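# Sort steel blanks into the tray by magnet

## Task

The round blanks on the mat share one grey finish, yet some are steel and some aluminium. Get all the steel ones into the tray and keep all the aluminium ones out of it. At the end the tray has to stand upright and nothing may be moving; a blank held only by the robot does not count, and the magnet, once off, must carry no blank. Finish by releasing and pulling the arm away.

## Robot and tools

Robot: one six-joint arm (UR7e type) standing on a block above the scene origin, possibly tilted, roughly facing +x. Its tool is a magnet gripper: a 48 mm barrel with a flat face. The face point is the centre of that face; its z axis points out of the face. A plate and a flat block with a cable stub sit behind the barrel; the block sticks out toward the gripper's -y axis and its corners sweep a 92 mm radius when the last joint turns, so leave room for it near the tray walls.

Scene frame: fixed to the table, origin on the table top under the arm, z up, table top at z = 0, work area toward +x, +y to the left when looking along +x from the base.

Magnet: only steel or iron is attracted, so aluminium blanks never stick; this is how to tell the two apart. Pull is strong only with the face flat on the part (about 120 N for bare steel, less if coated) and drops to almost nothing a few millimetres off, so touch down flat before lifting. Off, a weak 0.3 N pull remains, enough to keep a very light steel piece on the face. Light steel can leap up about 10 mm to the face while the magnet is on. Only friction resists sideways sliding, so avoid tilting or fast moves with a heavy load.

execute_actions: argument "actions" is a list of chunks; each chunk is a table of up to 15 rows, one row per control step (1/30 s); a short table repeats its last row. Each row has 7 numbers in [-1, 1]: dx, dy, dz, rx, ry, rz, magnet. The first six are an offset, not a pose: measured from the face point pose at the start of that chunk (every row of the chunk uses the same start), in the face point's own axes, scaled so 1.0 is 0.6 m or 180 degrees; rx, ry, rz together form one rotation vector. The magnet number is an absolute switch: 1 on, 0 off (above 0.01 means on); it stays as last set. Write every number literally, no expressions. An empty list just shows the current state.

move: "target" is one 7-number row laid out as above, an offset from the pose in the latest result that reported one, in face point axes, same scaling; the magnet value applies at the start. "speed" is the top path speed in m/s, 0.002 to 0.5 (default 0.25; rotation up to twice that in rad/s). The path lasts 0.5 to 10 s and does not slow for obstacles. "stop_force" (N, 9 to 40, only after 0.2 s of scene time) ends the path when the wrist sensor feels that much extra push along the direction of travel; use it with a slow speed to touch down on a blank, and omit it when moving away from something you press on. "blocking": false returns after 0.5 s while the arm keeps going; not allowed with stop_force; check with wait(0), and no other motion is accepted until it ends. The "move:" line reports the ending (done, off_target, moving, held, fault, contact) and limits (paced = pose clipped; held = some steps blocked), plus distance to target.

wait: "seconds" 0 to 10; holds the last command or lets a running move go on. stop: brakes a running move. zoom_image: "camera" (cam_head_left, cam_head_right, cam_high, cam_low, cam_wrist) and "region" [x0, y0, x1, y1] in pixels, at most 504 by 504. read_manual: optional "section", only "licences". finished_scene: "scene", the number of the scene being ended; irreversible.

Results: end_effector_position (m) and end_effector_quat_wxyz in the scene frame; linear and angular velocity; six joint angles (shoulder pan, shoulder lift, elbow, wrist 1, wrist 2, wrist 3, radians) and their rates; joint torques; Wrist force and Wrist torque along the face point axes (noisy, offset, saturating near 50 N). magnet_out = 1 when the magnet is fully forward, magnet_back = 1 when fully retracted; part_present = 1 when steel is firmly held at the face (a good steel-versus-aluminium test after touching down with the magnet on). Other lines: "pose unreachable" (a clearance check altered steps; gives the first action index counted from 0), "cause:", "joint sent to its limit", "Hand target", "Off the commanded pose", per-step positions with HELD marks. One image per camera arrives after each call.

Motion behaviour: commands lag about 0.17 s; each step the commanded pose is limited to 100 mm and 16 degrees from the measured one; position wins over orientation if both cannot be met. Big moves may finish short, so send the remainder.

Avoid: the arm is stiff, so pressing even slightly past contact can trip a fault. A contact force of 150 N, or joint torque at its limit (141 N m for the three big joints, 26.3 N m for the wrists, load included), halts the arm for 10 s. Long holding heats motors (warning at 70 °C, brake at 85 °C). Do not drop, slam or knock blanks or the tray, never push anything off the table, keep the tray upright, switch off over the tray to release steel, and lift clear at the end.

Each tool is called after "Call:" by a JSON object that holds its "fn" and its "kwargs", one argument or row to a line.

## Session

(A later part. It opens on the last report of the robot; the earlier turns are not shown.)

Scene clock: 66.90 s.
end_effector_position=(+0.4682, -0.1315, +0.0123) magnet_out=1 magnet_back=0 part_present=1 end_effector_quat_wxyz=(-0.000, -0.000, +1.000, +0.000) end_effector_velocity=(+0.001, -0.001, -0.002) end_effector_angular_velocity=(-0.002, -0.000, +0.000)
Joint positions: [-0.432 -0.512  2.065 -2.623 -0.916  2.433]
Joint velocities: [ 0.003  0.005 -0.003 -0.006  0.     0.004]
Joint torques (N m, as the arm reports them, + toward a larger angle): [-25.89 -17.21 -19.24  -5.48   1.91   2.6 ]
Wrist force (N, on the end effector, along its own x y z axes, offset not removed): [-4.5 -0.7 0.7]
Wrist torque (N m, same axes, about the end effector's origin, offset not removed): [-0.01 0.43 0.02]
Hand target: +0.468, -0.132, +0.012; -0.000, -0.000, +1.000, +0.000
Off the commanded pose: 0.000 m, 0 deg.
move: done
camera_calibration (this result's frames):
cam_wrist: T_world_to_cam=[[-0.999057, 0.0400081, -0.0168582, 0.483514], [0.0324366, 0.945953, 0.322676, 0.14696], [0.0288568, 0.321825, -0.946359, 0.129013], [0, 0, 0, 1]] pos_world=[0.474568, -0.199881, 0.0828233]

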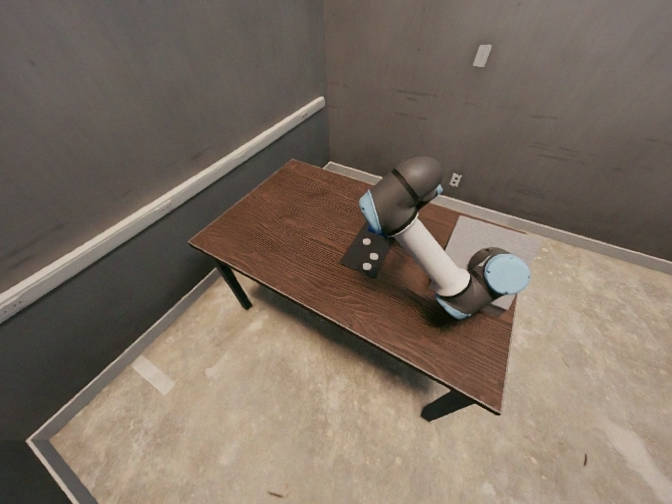

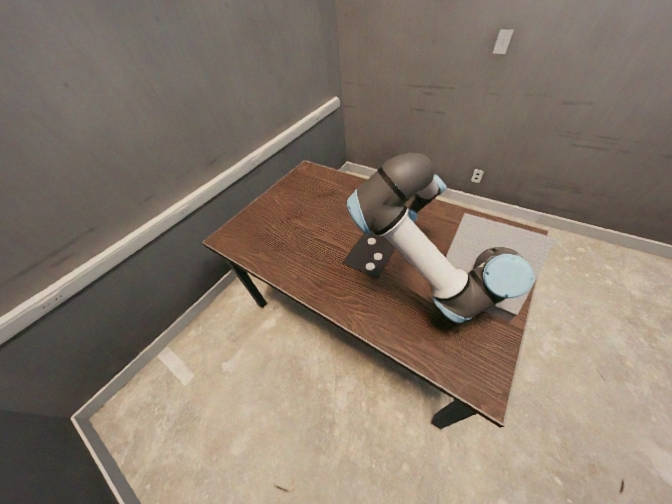

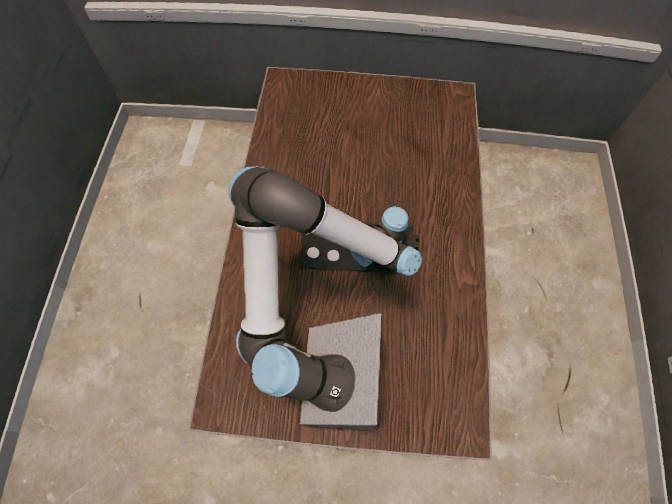

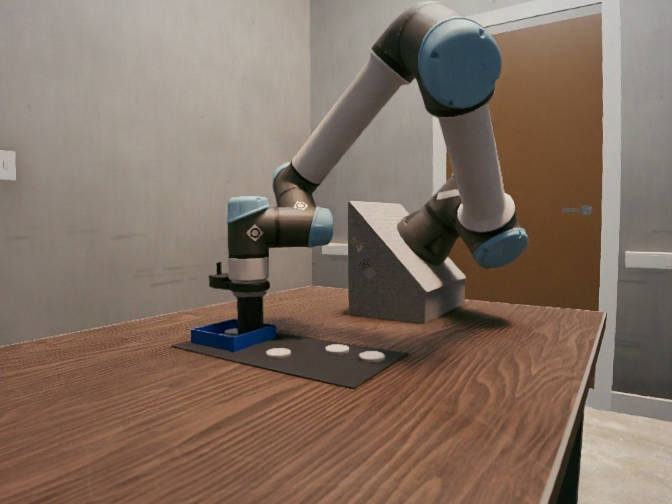

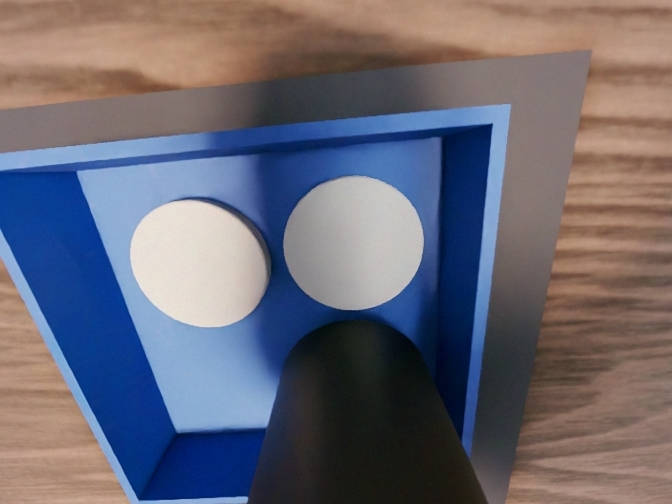

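Call:
{"fn": "move", "kwargs": {
  "target": [0, 0.004, -0.061, 0, 0, 0, 0],
  "speed": 0.12
}}

Scene clock: 68.70 s.
end_effector_position=(+0.4682, -0.1292, +0.0486) magnet_out=0 magnet_back=1 part_present=0 end_effector_quat_wxyz=(-0.000, -0.000, +1.000, +0.000) end_effector_velocity=(-0.000, +0.000, +0.002) end_effector_angular_velocity=(-0.001, +0.001, +0.001)
Joint positions: [-0.475 -0.589  2.075 -2.527 -0.938  2.386]
Joint velocities: [-0.002 -0.005  0.001  0.006 -0.002 -0.004]
Joint torques (N m, as the arm reports them, + toward a larger angle): [-40.42 -43.63  -5.2    0.82  -1.51  -1.96]
Wrist force (N, on the end effector, along its own x y z axes, offset not removed): [-2.4 -1.5 1.8]
Wrist torque (N m, same axes, about the end effector's origin, offset not removed): [-0.07 0.13 0.03]
Hand target: +0.468, -0.129, +0.049; -0.000, -0.000, +1.000, +0.000
Off the commanded pose: 0.000 m, 0 deg.
move: done
camera_calibration (this result's frames):
cam_wrist: T_world_to_cam=[[-0.999057, 0.0400034, -0.0168997, 0.484044], [0.032418, 0.945945, 0.322703, 0.133044], [0.0288954, 0.321851, -0.946349, 0.162574], [0, 0, 0, 1]] pos_world=[0.474577, -0.19754, 0.119098]

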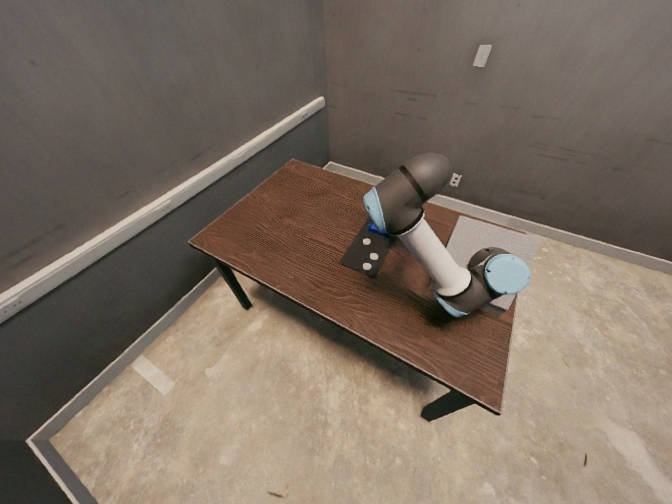

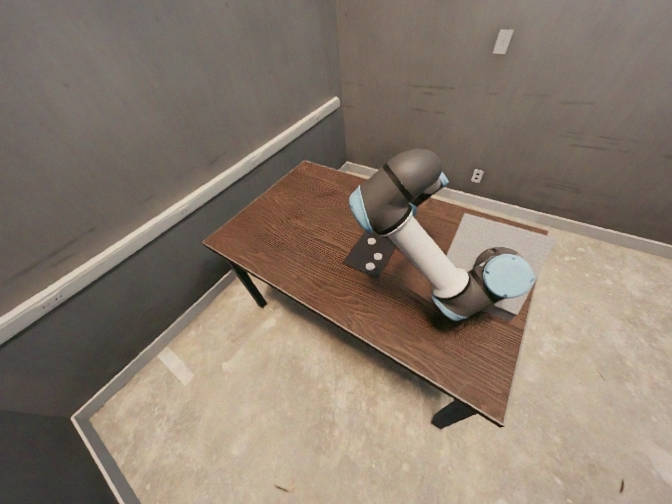

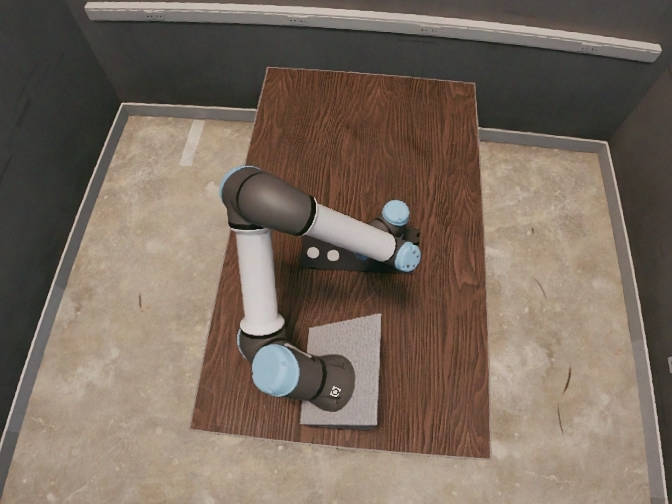

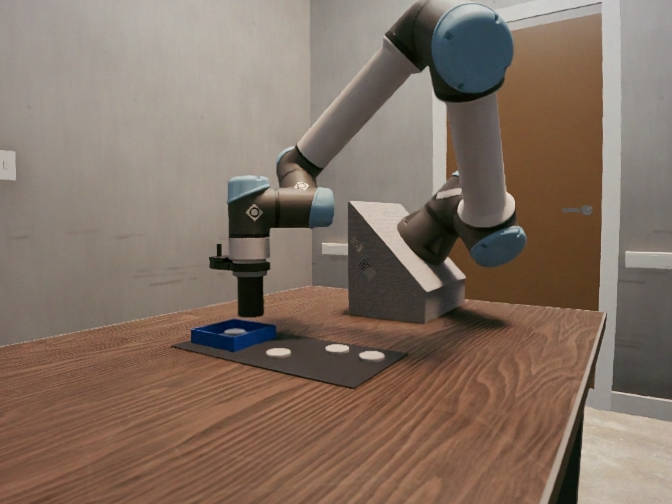

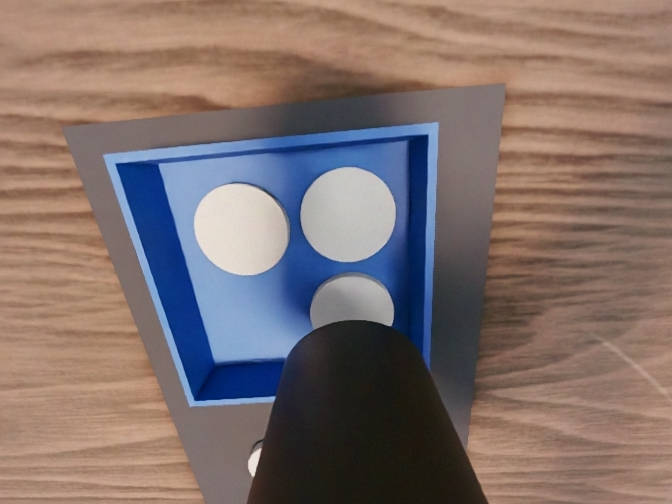

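Call:
{"fn": "move", "kwargs": {
  "target": [0.0412, 0.2928, 0.0653, 0, 0, 0, 0],
  "speed": 0.18
}}

Call:
{"fn": "execute_actions", "kwargs": {
  "actions": [
    [[0,0,0,0,0,0,1],[0,0,0,0,0,0,1],[0,0,0,0,0,0,1],[0,0,0,0,0,0,1],[0,0,0,0,0,0,1],[0,0,0,0,0,0,1],[0,0,-0.002,0,0,0,1],[0,0,-0.004,0,0,0,1],[0,0,-0.006,0,0,0,1],[0,0,-0.008,0,0,0,1]]
  ]
}}

Scene clock: 72.47 s.
end_effector_position=(+0.4437, +0.0461, +0.0097) magnet_out=0 magnet_back=1 part_present=0 end_effector_quat_wxyz=(-0.000, -0.000, +1.000, +0.000) end_effector_velocity=(-0.000, +0.002, -0.001) end_effector_angular_velocity=(-0.001, +0.000, -0.001)
Joint positions: [-0.194 -0.834  2.292 -2.714 -0.821  2.719]
Joint velocities: [ 0.005 -0.003  0.002 -0.003  0.     0.007]
Joint torques (N m, as the arm reports them, + toward a larger angle): [-22.6  -35.83  -1.68  -4.66   1.96   2.2 ]
Wrist force (N, on the end effector, along its own x y z axes, offset not removed): [0.6 0.8 -1.8]
Wrist torque (N m, same axes, about the end effector's origin, offset not removed): [0.10 -0.12 0.03]
Hand target: +0.444, +0.046, +0.010; -0.000, -0.000, +1.000, +0.000
Off the commanded pose: 0.001 m, 0 deg.
move: done
camera_calibration (this result's frames):
cam_wrist: T_world_to_cam=[[-0.999054, 0.0400223, -0.0170145, 0.451936], [0.0324084, 0.946051, 0.322392, -0.019409], [0.0289994, 0.321536, -0.946453, 0.0700575], [0, 0, 0, 1]] pos_world=[0.450106, -0.0222516, 0.0802529]

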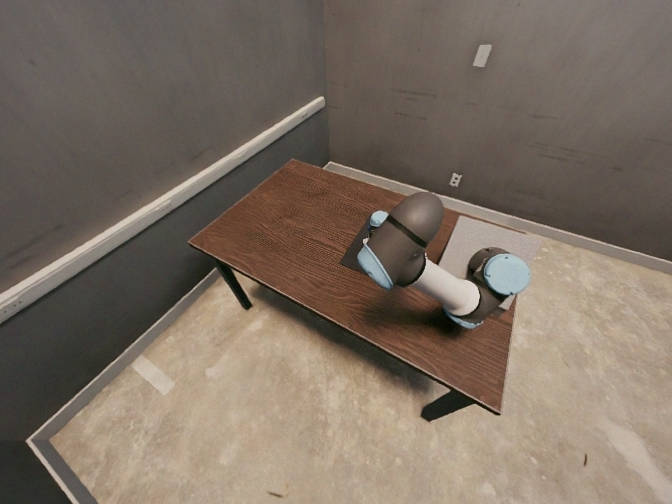

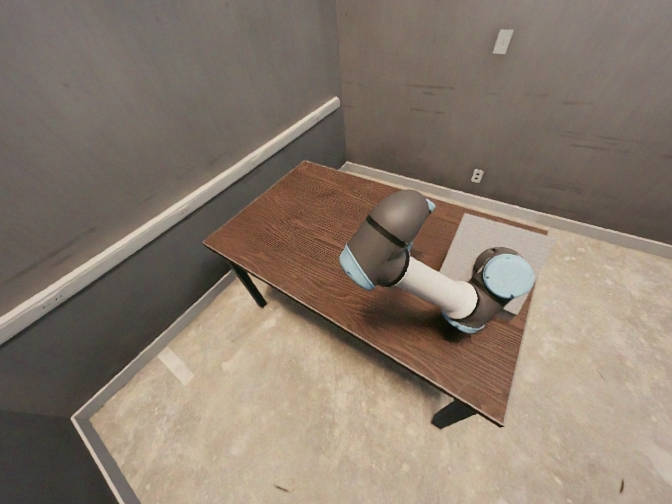

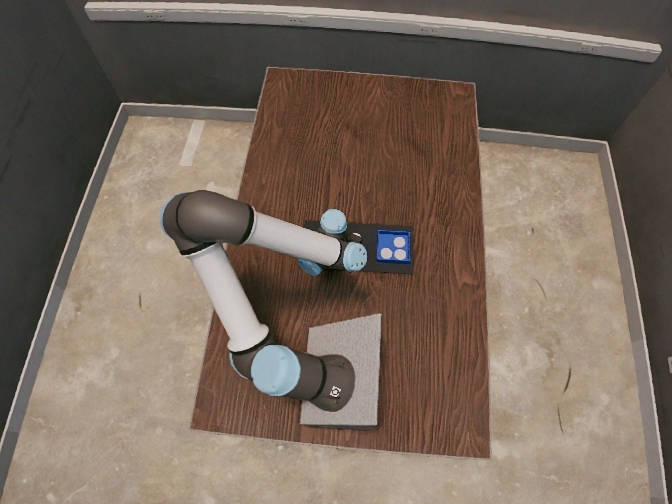

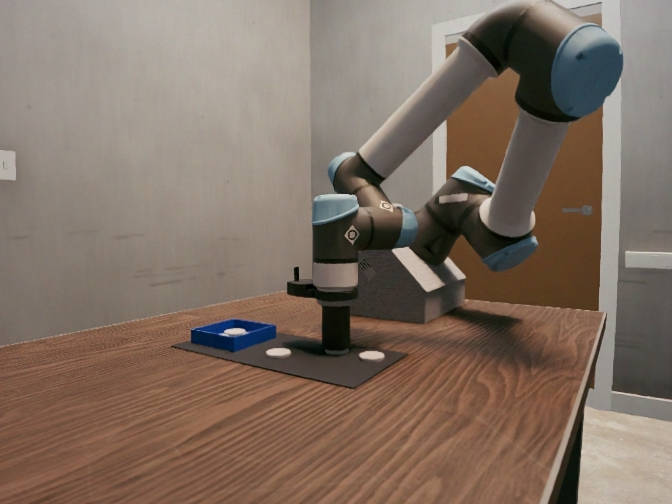

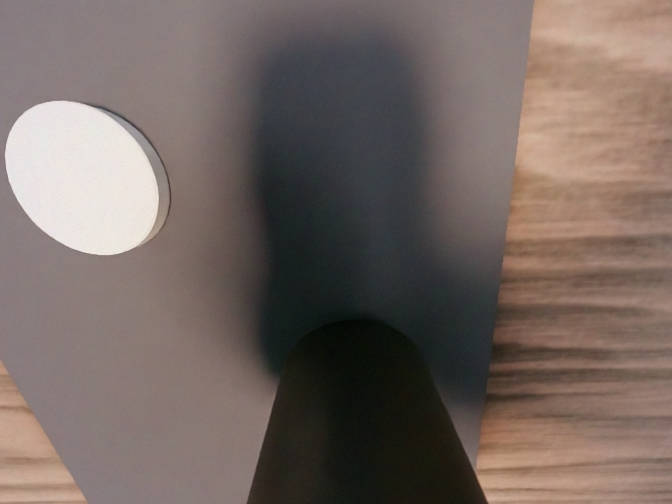

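Scene clock: 72.97 s.
end_effector_position=(+0.4437, +0.0461, +0.0134) magnet_out=1 magnet_back=0 part_present=1 end_effector_quat_wxyz=(-0.000, -0.000, +1.000, +0.000) end_effector_velocity=(-0.000, -0.000, +0.009) end_effector_angular_velocity=(-0.000, +0.001, +0.000)
Joint positions: [-0.2   -0.844  2.294 -2.7   -0.823  2.711]
Joint velocities: [-0.014 -0.023  0.003  0.032 -0.005 -0.019]
Joint torques (N m, as the arm reports them, + toward a larger angle): [-36.37 -36.75  -0.02   0.72  -1.79  -1.75]
Wrist force (N, on the end effector, along its own x y z axes, offset not removed): [-2.4 0.1 -1.1]
Wrist torque (N m, same axes, about the end effector's origin, offset not removed): [0.01 0.28 0.04]
Hand target: +0.444, +0.046, +0.014; -0.000, -0.000, +1.000, +0.000
Off the commanded pose: 0.001 m, 0 deg.
Step readings (end_effector_position):
0: (+0.4437, +0.0461, +0.0097)
1: (+0.4437, +0.0461, +0.0097)
2: (+0.4437, +0.0462, +0.0097)
4: (+0.4437, +0.0462, +0.0097)
8: (+0.4438, +0.0461, +0.0098)
15: end_effector_position above
camera_calibration (this result's frames):
cam_wrist: T_world_to_cam=[[-0.999052, 0.040017, -0.0171203, 0.452009], [0.0323686, 0.946043, 0.32242, -0.0206146], [0.0290988, 0.32156, -0.946442, 0.0735447], [0, 0, 0, 1]] pos_world=[0.450108, -0.0222348, 0.0839908]

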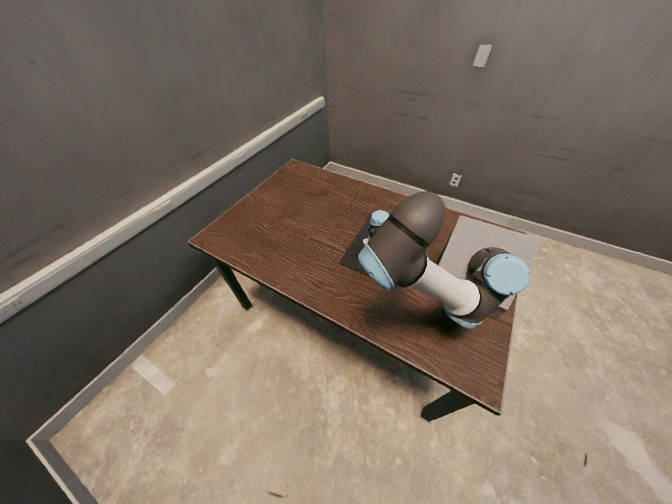

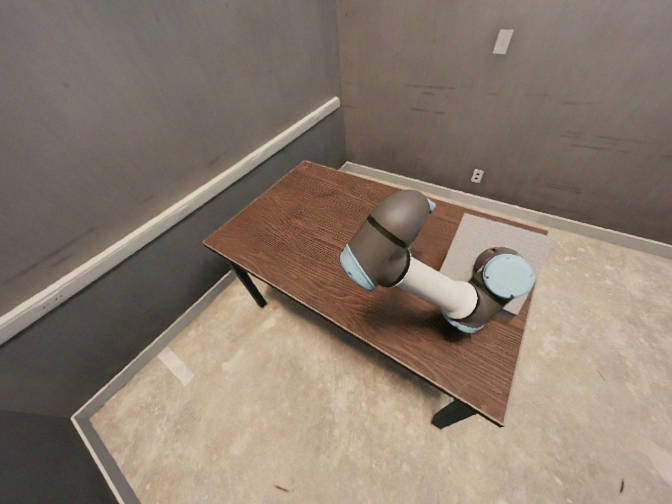

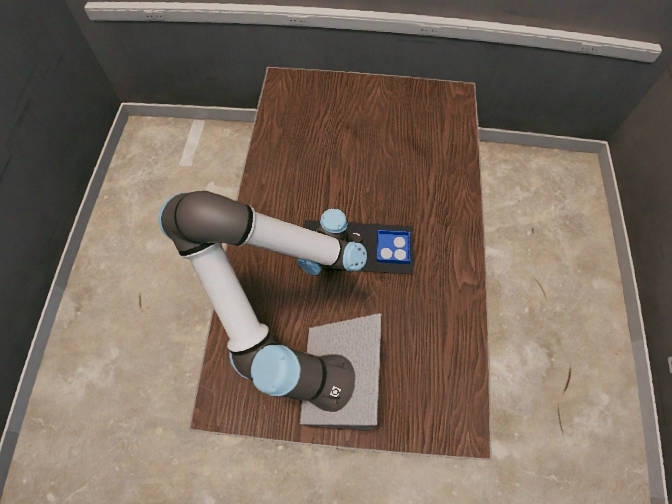

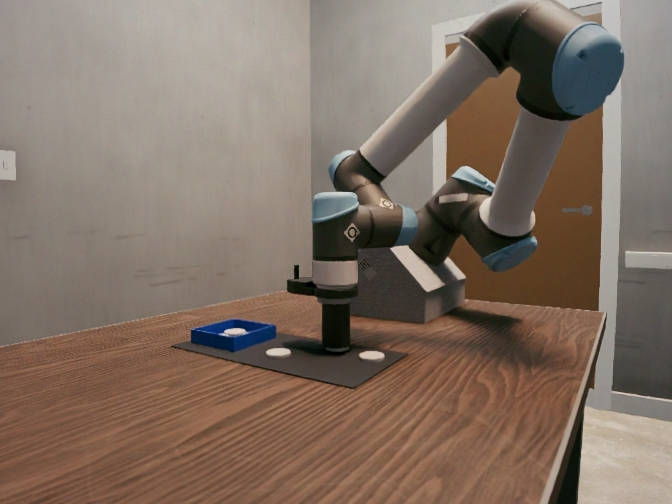

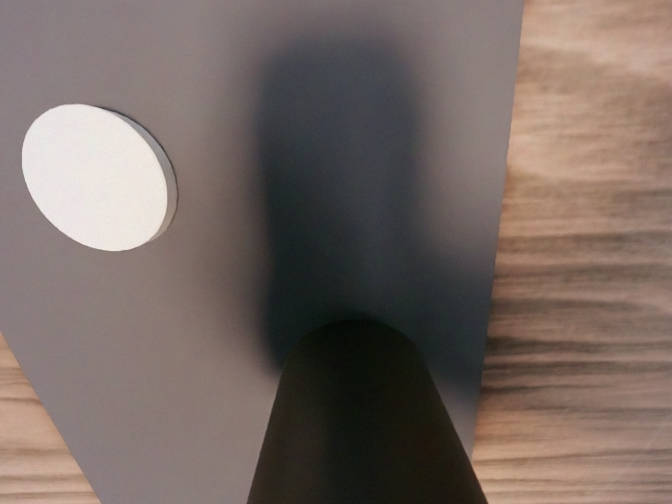

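Call:
{"fn": "move", "kwargs": {
  "target": [-0.1165, -0.2897, -0.07, 0, 0, 0, 1],
  "speed": 0.2
}}

Scene clock: 76.10 s.
end_effector_position=(+0.5132, -0.1274, +0.0551) magnet_out=1 magnet_back=0 part_present=1 end_effector_quat_wxyz=(-0.000, -0.000, +1.000, +0.000) end_effector_velocity=(+0.001, -0.002, -0.000) end_effector_angular_velocity=(-0.000, +0.001, +0.001)
Joint positions: [-0.433 -0.58   1.957 -2.447 -0.916  2.432]
Joint velocities: [-0.001  0.005 -0.007  0.004 -0.001 -0.003]
Joint torques (N m, as the arm reports them, + toward a larger angle): [-42.11 -19.41 -22.44   0.46  -1.39  -2.46]
Wrist force (N, on the end effector, along its own x y z axes, offset not removed): [-3.3 0.7 0.5]
Wrist torque (N m, same axes, about the end effector's origin, offset not removed): [0.21 0.27 0.18]
Hand target: +0.513, -0.128, +0.055; -0.000, -0.000, +1.000, +0.000
Off the commanded pose: 0.001 m, 0 deg.
move: done
camera_calibration (this result's frames):
cam_wrist: T_world_to_cam=[[-0.999056, 0.0399667, -0.0170174, 0.529097], [0.0323448, 0.945941, 0.322723, 0.127841], [0.0289956, 0.321868, -0.946341, 0.166868], [0, 0, 0, 1]] pos_world=[0.519624, -0.195786, 0.125661]

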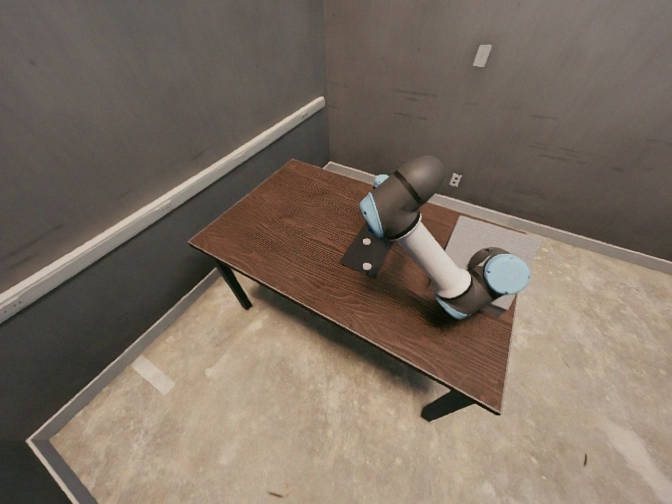

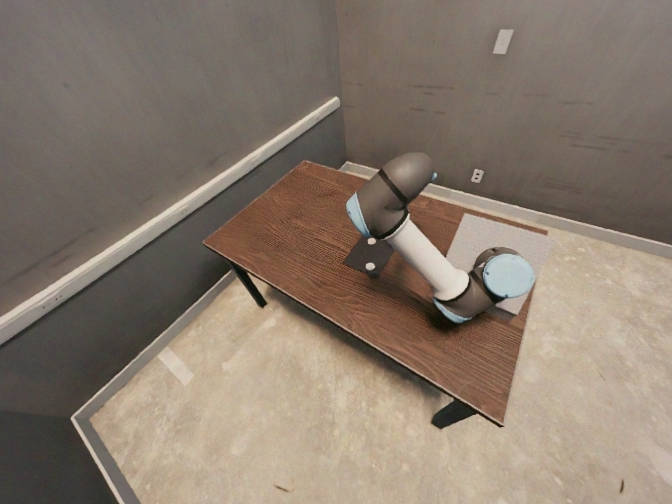

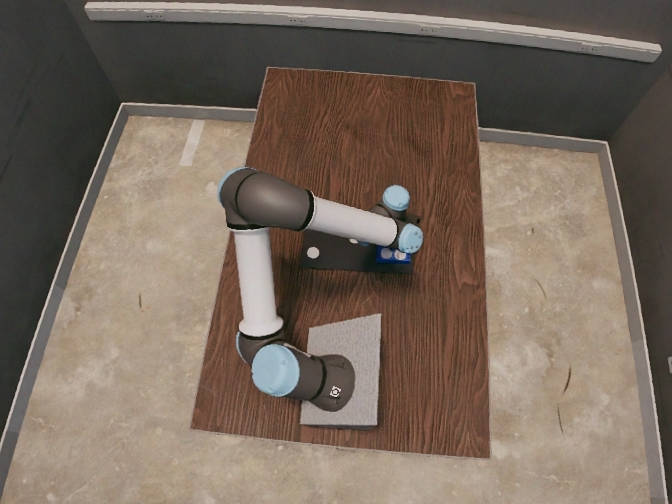

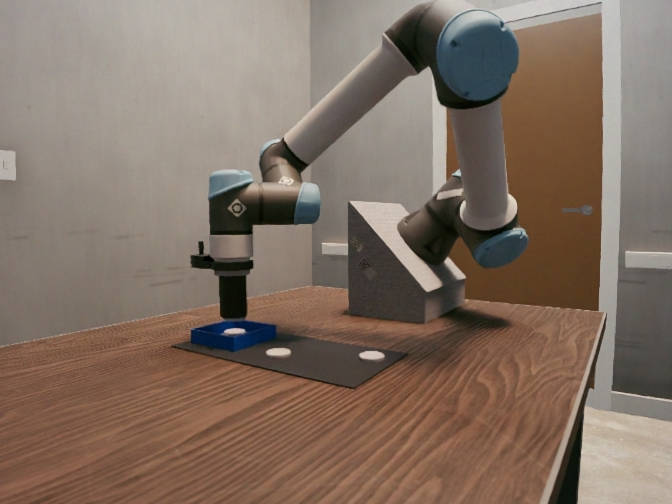

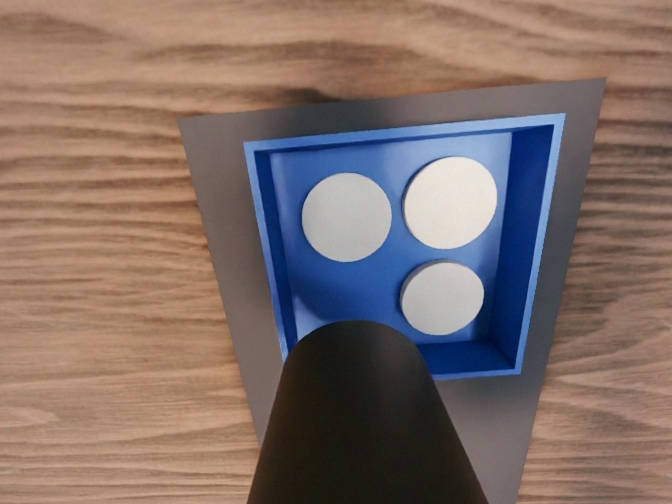

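Call:
{"fn": "move", "kwargs": {
  "target": [-0.0005, -0.001, 0.0719, 0, 0, 0, 1],
  "speed": 0.1
}}

Scene clock: 77.67 s.
end_effector_position=(+0.5135, -0.1280, +0.0123) magnet_out=1 magnet_back=0 part_present=1 end_effector_quat_wxyz=(-0.000, -0.000, +1.000, +0.000) end_effector_velocity=(+0.000, -0.000, -0.002) end_effector_angular_velocity=(-0.001, -0.001, -0.000)
Joint positions: [-0.381 -0.5    1.948 -2.553 -0.893  2.49 ]
Joint velocities: [ 0.002  0.005 -0.002 -0.007  0.001  0.004]
Joint torques (N m, as the arm reports them, + toward a larger angle): [-28.97 -20.92 -19.63  -5.29   1.61   2.25]
Wrist force (N, on the end effector, along its own x y z axes, offset not removed): [-1.1 0.1 -3.1]
Wrist torque (N m, same axes, about the end effector's origin, offset not removed): [0.10 0.22 0.15]
Hand target: +0.514, -0.128, +0.012; -0.000, -0.000, +1.000, +0.000
Off the commanded pose: 0.000 m, 0 deg.
move: done
camera_calibration (this result's frames):
cam_wrist: T_world_to_cam=[[-0.999057, 0.0399674, -0.0169855, 0.52866], [0.0323566, 0.945951, 0.322693, 0.142169], [0.0289646, 0.321839, -0.946351, 0.12651], [0, 0, 0, 1]] pos_world=[0.519896, -0.19633, 0.0828255]

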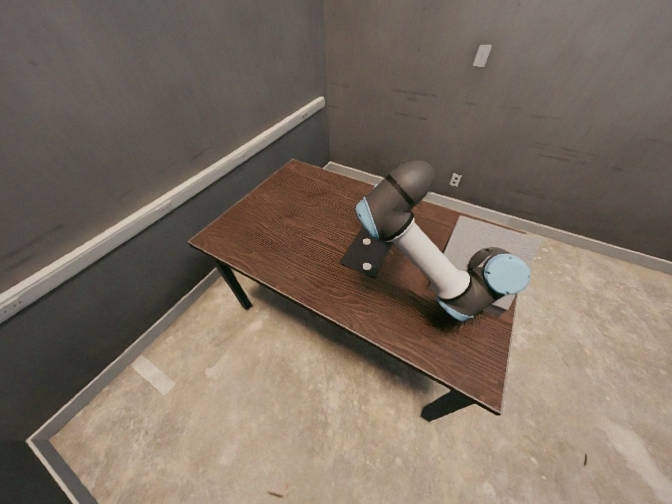

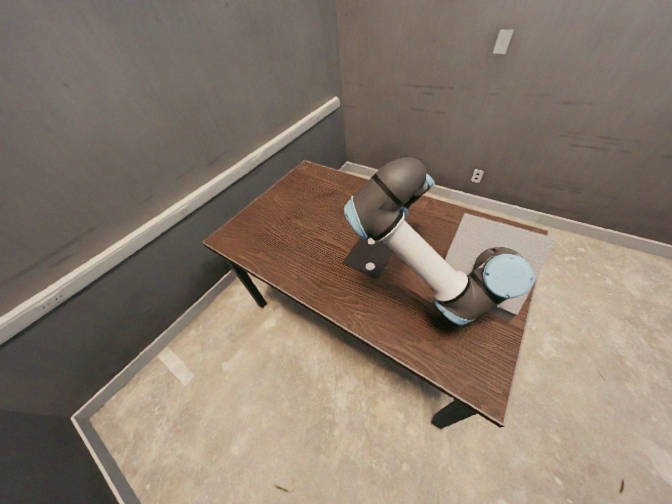

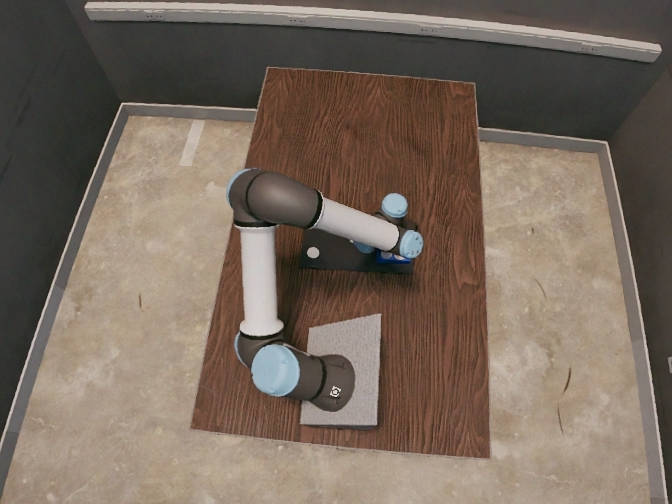

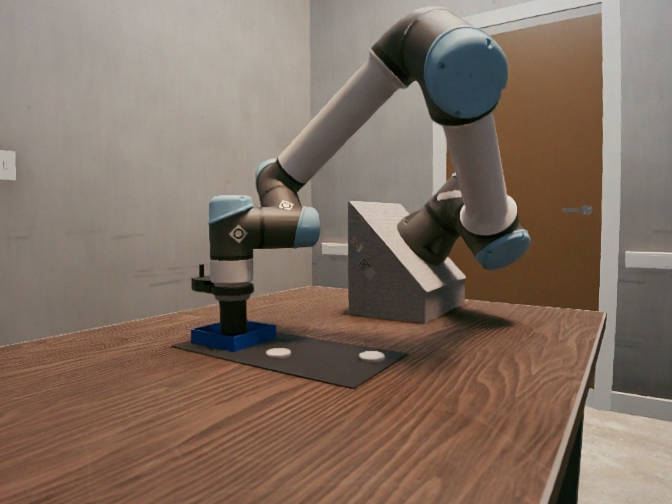

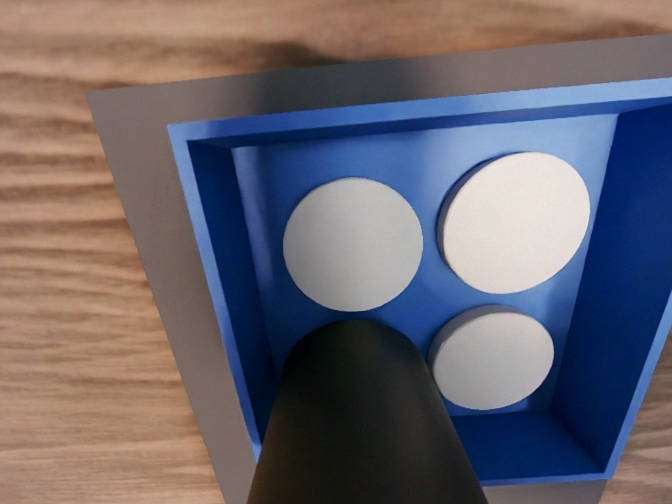

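Call:
{"fn": "move", "kwargs": {
  "target": [0, 0, -0.2, 0, 0, 0, 0],
  "speed": 0.2
}}

Scene clock: 79.67 s.
end_effector_position=(+0.5135, -0.1281, +0.1319) magnet_out=0 magnet_back=1 part_present=0 end_effector_quat_wxyz=(-0.000, -0.000, +1.000, +0.000) end_effector_velocity=(-0.000, -0.000, +0.003) end_effector_angular_velocity=(+0.001, +0.001, -0.001)
Joint positions: [-0.519 -0.705  1.937 -2.247 -0.96   2.34 ]
Joint velocities: [-0.003 -0.004 -0.002  0.01  -0.002 -0.004]
Joint torques (N m, as the arm reports them, + toward a larger angle): [-41.29 -41.54 -22.8   -0.14  -1.59  -1.92]
Wrist force (N, on the end effector, along its own x y z axes, offset not removed): [-2.7 2.1 0.5]
Wrist torque (N m, same axes, about the end effector's origin, offset not removed): [0.21 0.30 0.26]
Hand target: +0.514, -0.128, +0.132; -0.000, -0.000, +1.000, +0.000
Off the commanded pose: 0.000 m, 0 deg.
move: done
camera_calibration (this result's frames):
cam_wrist: T_world_to_cam=[[-0.999057, 0.039932, -0.0170523, 0.530716], [0.0322977, 0.945909, 0.322821, 0.103709], [0.0290208, 0.321965, -0.946307, 0.239738], [0, 0, 0, 1]] pos_world=[0.519909, -0.196479, 0.202436]

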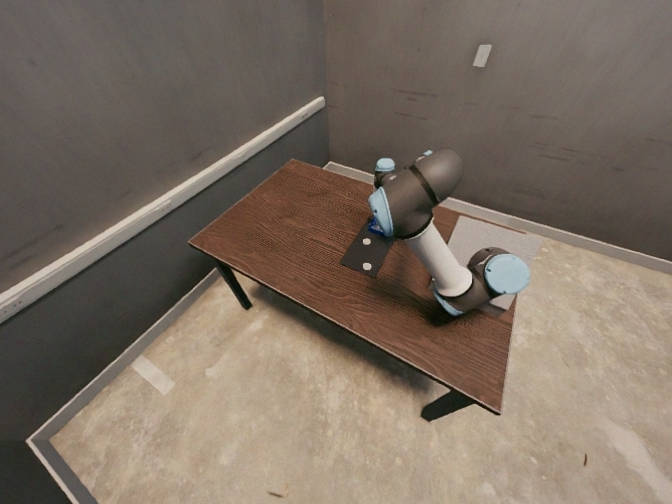

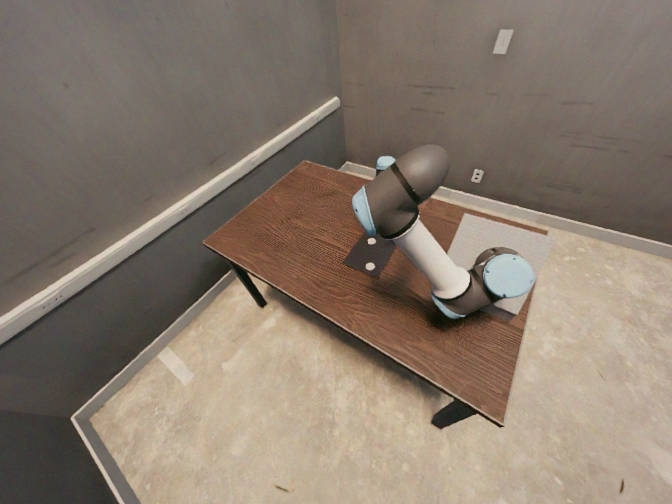

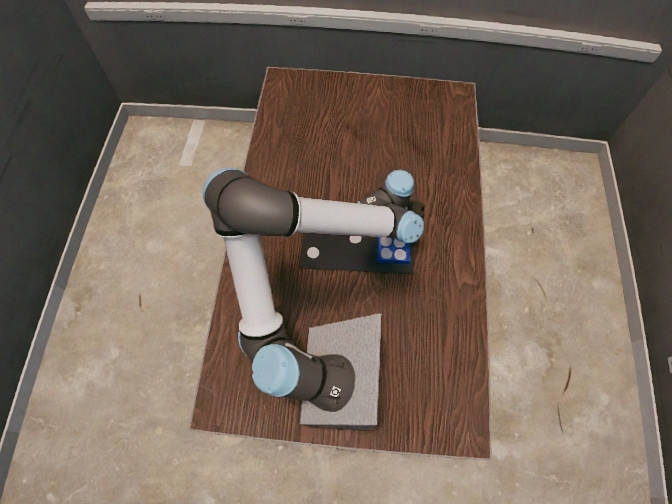

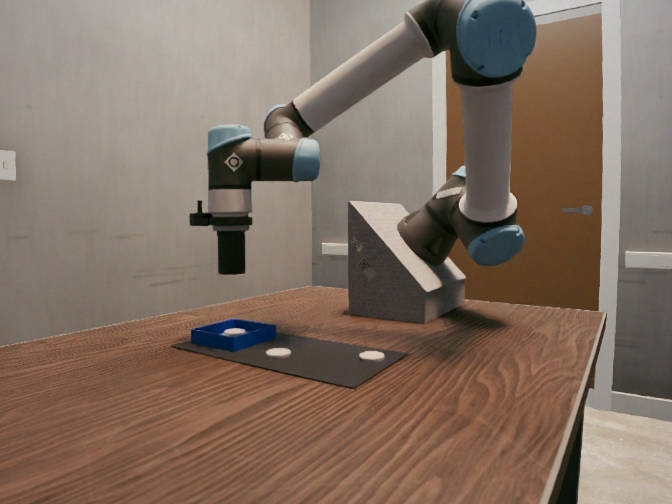

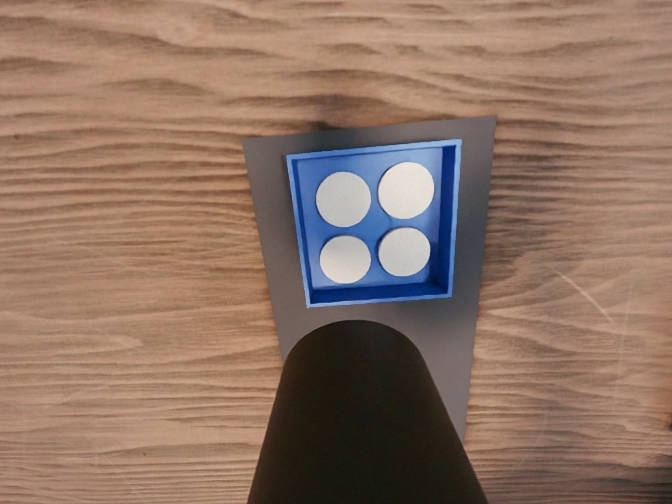

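Call:
{"fn": "finished_scene", "kwargs": {
  "scene": 2
}}

The scene is finished: the task was done.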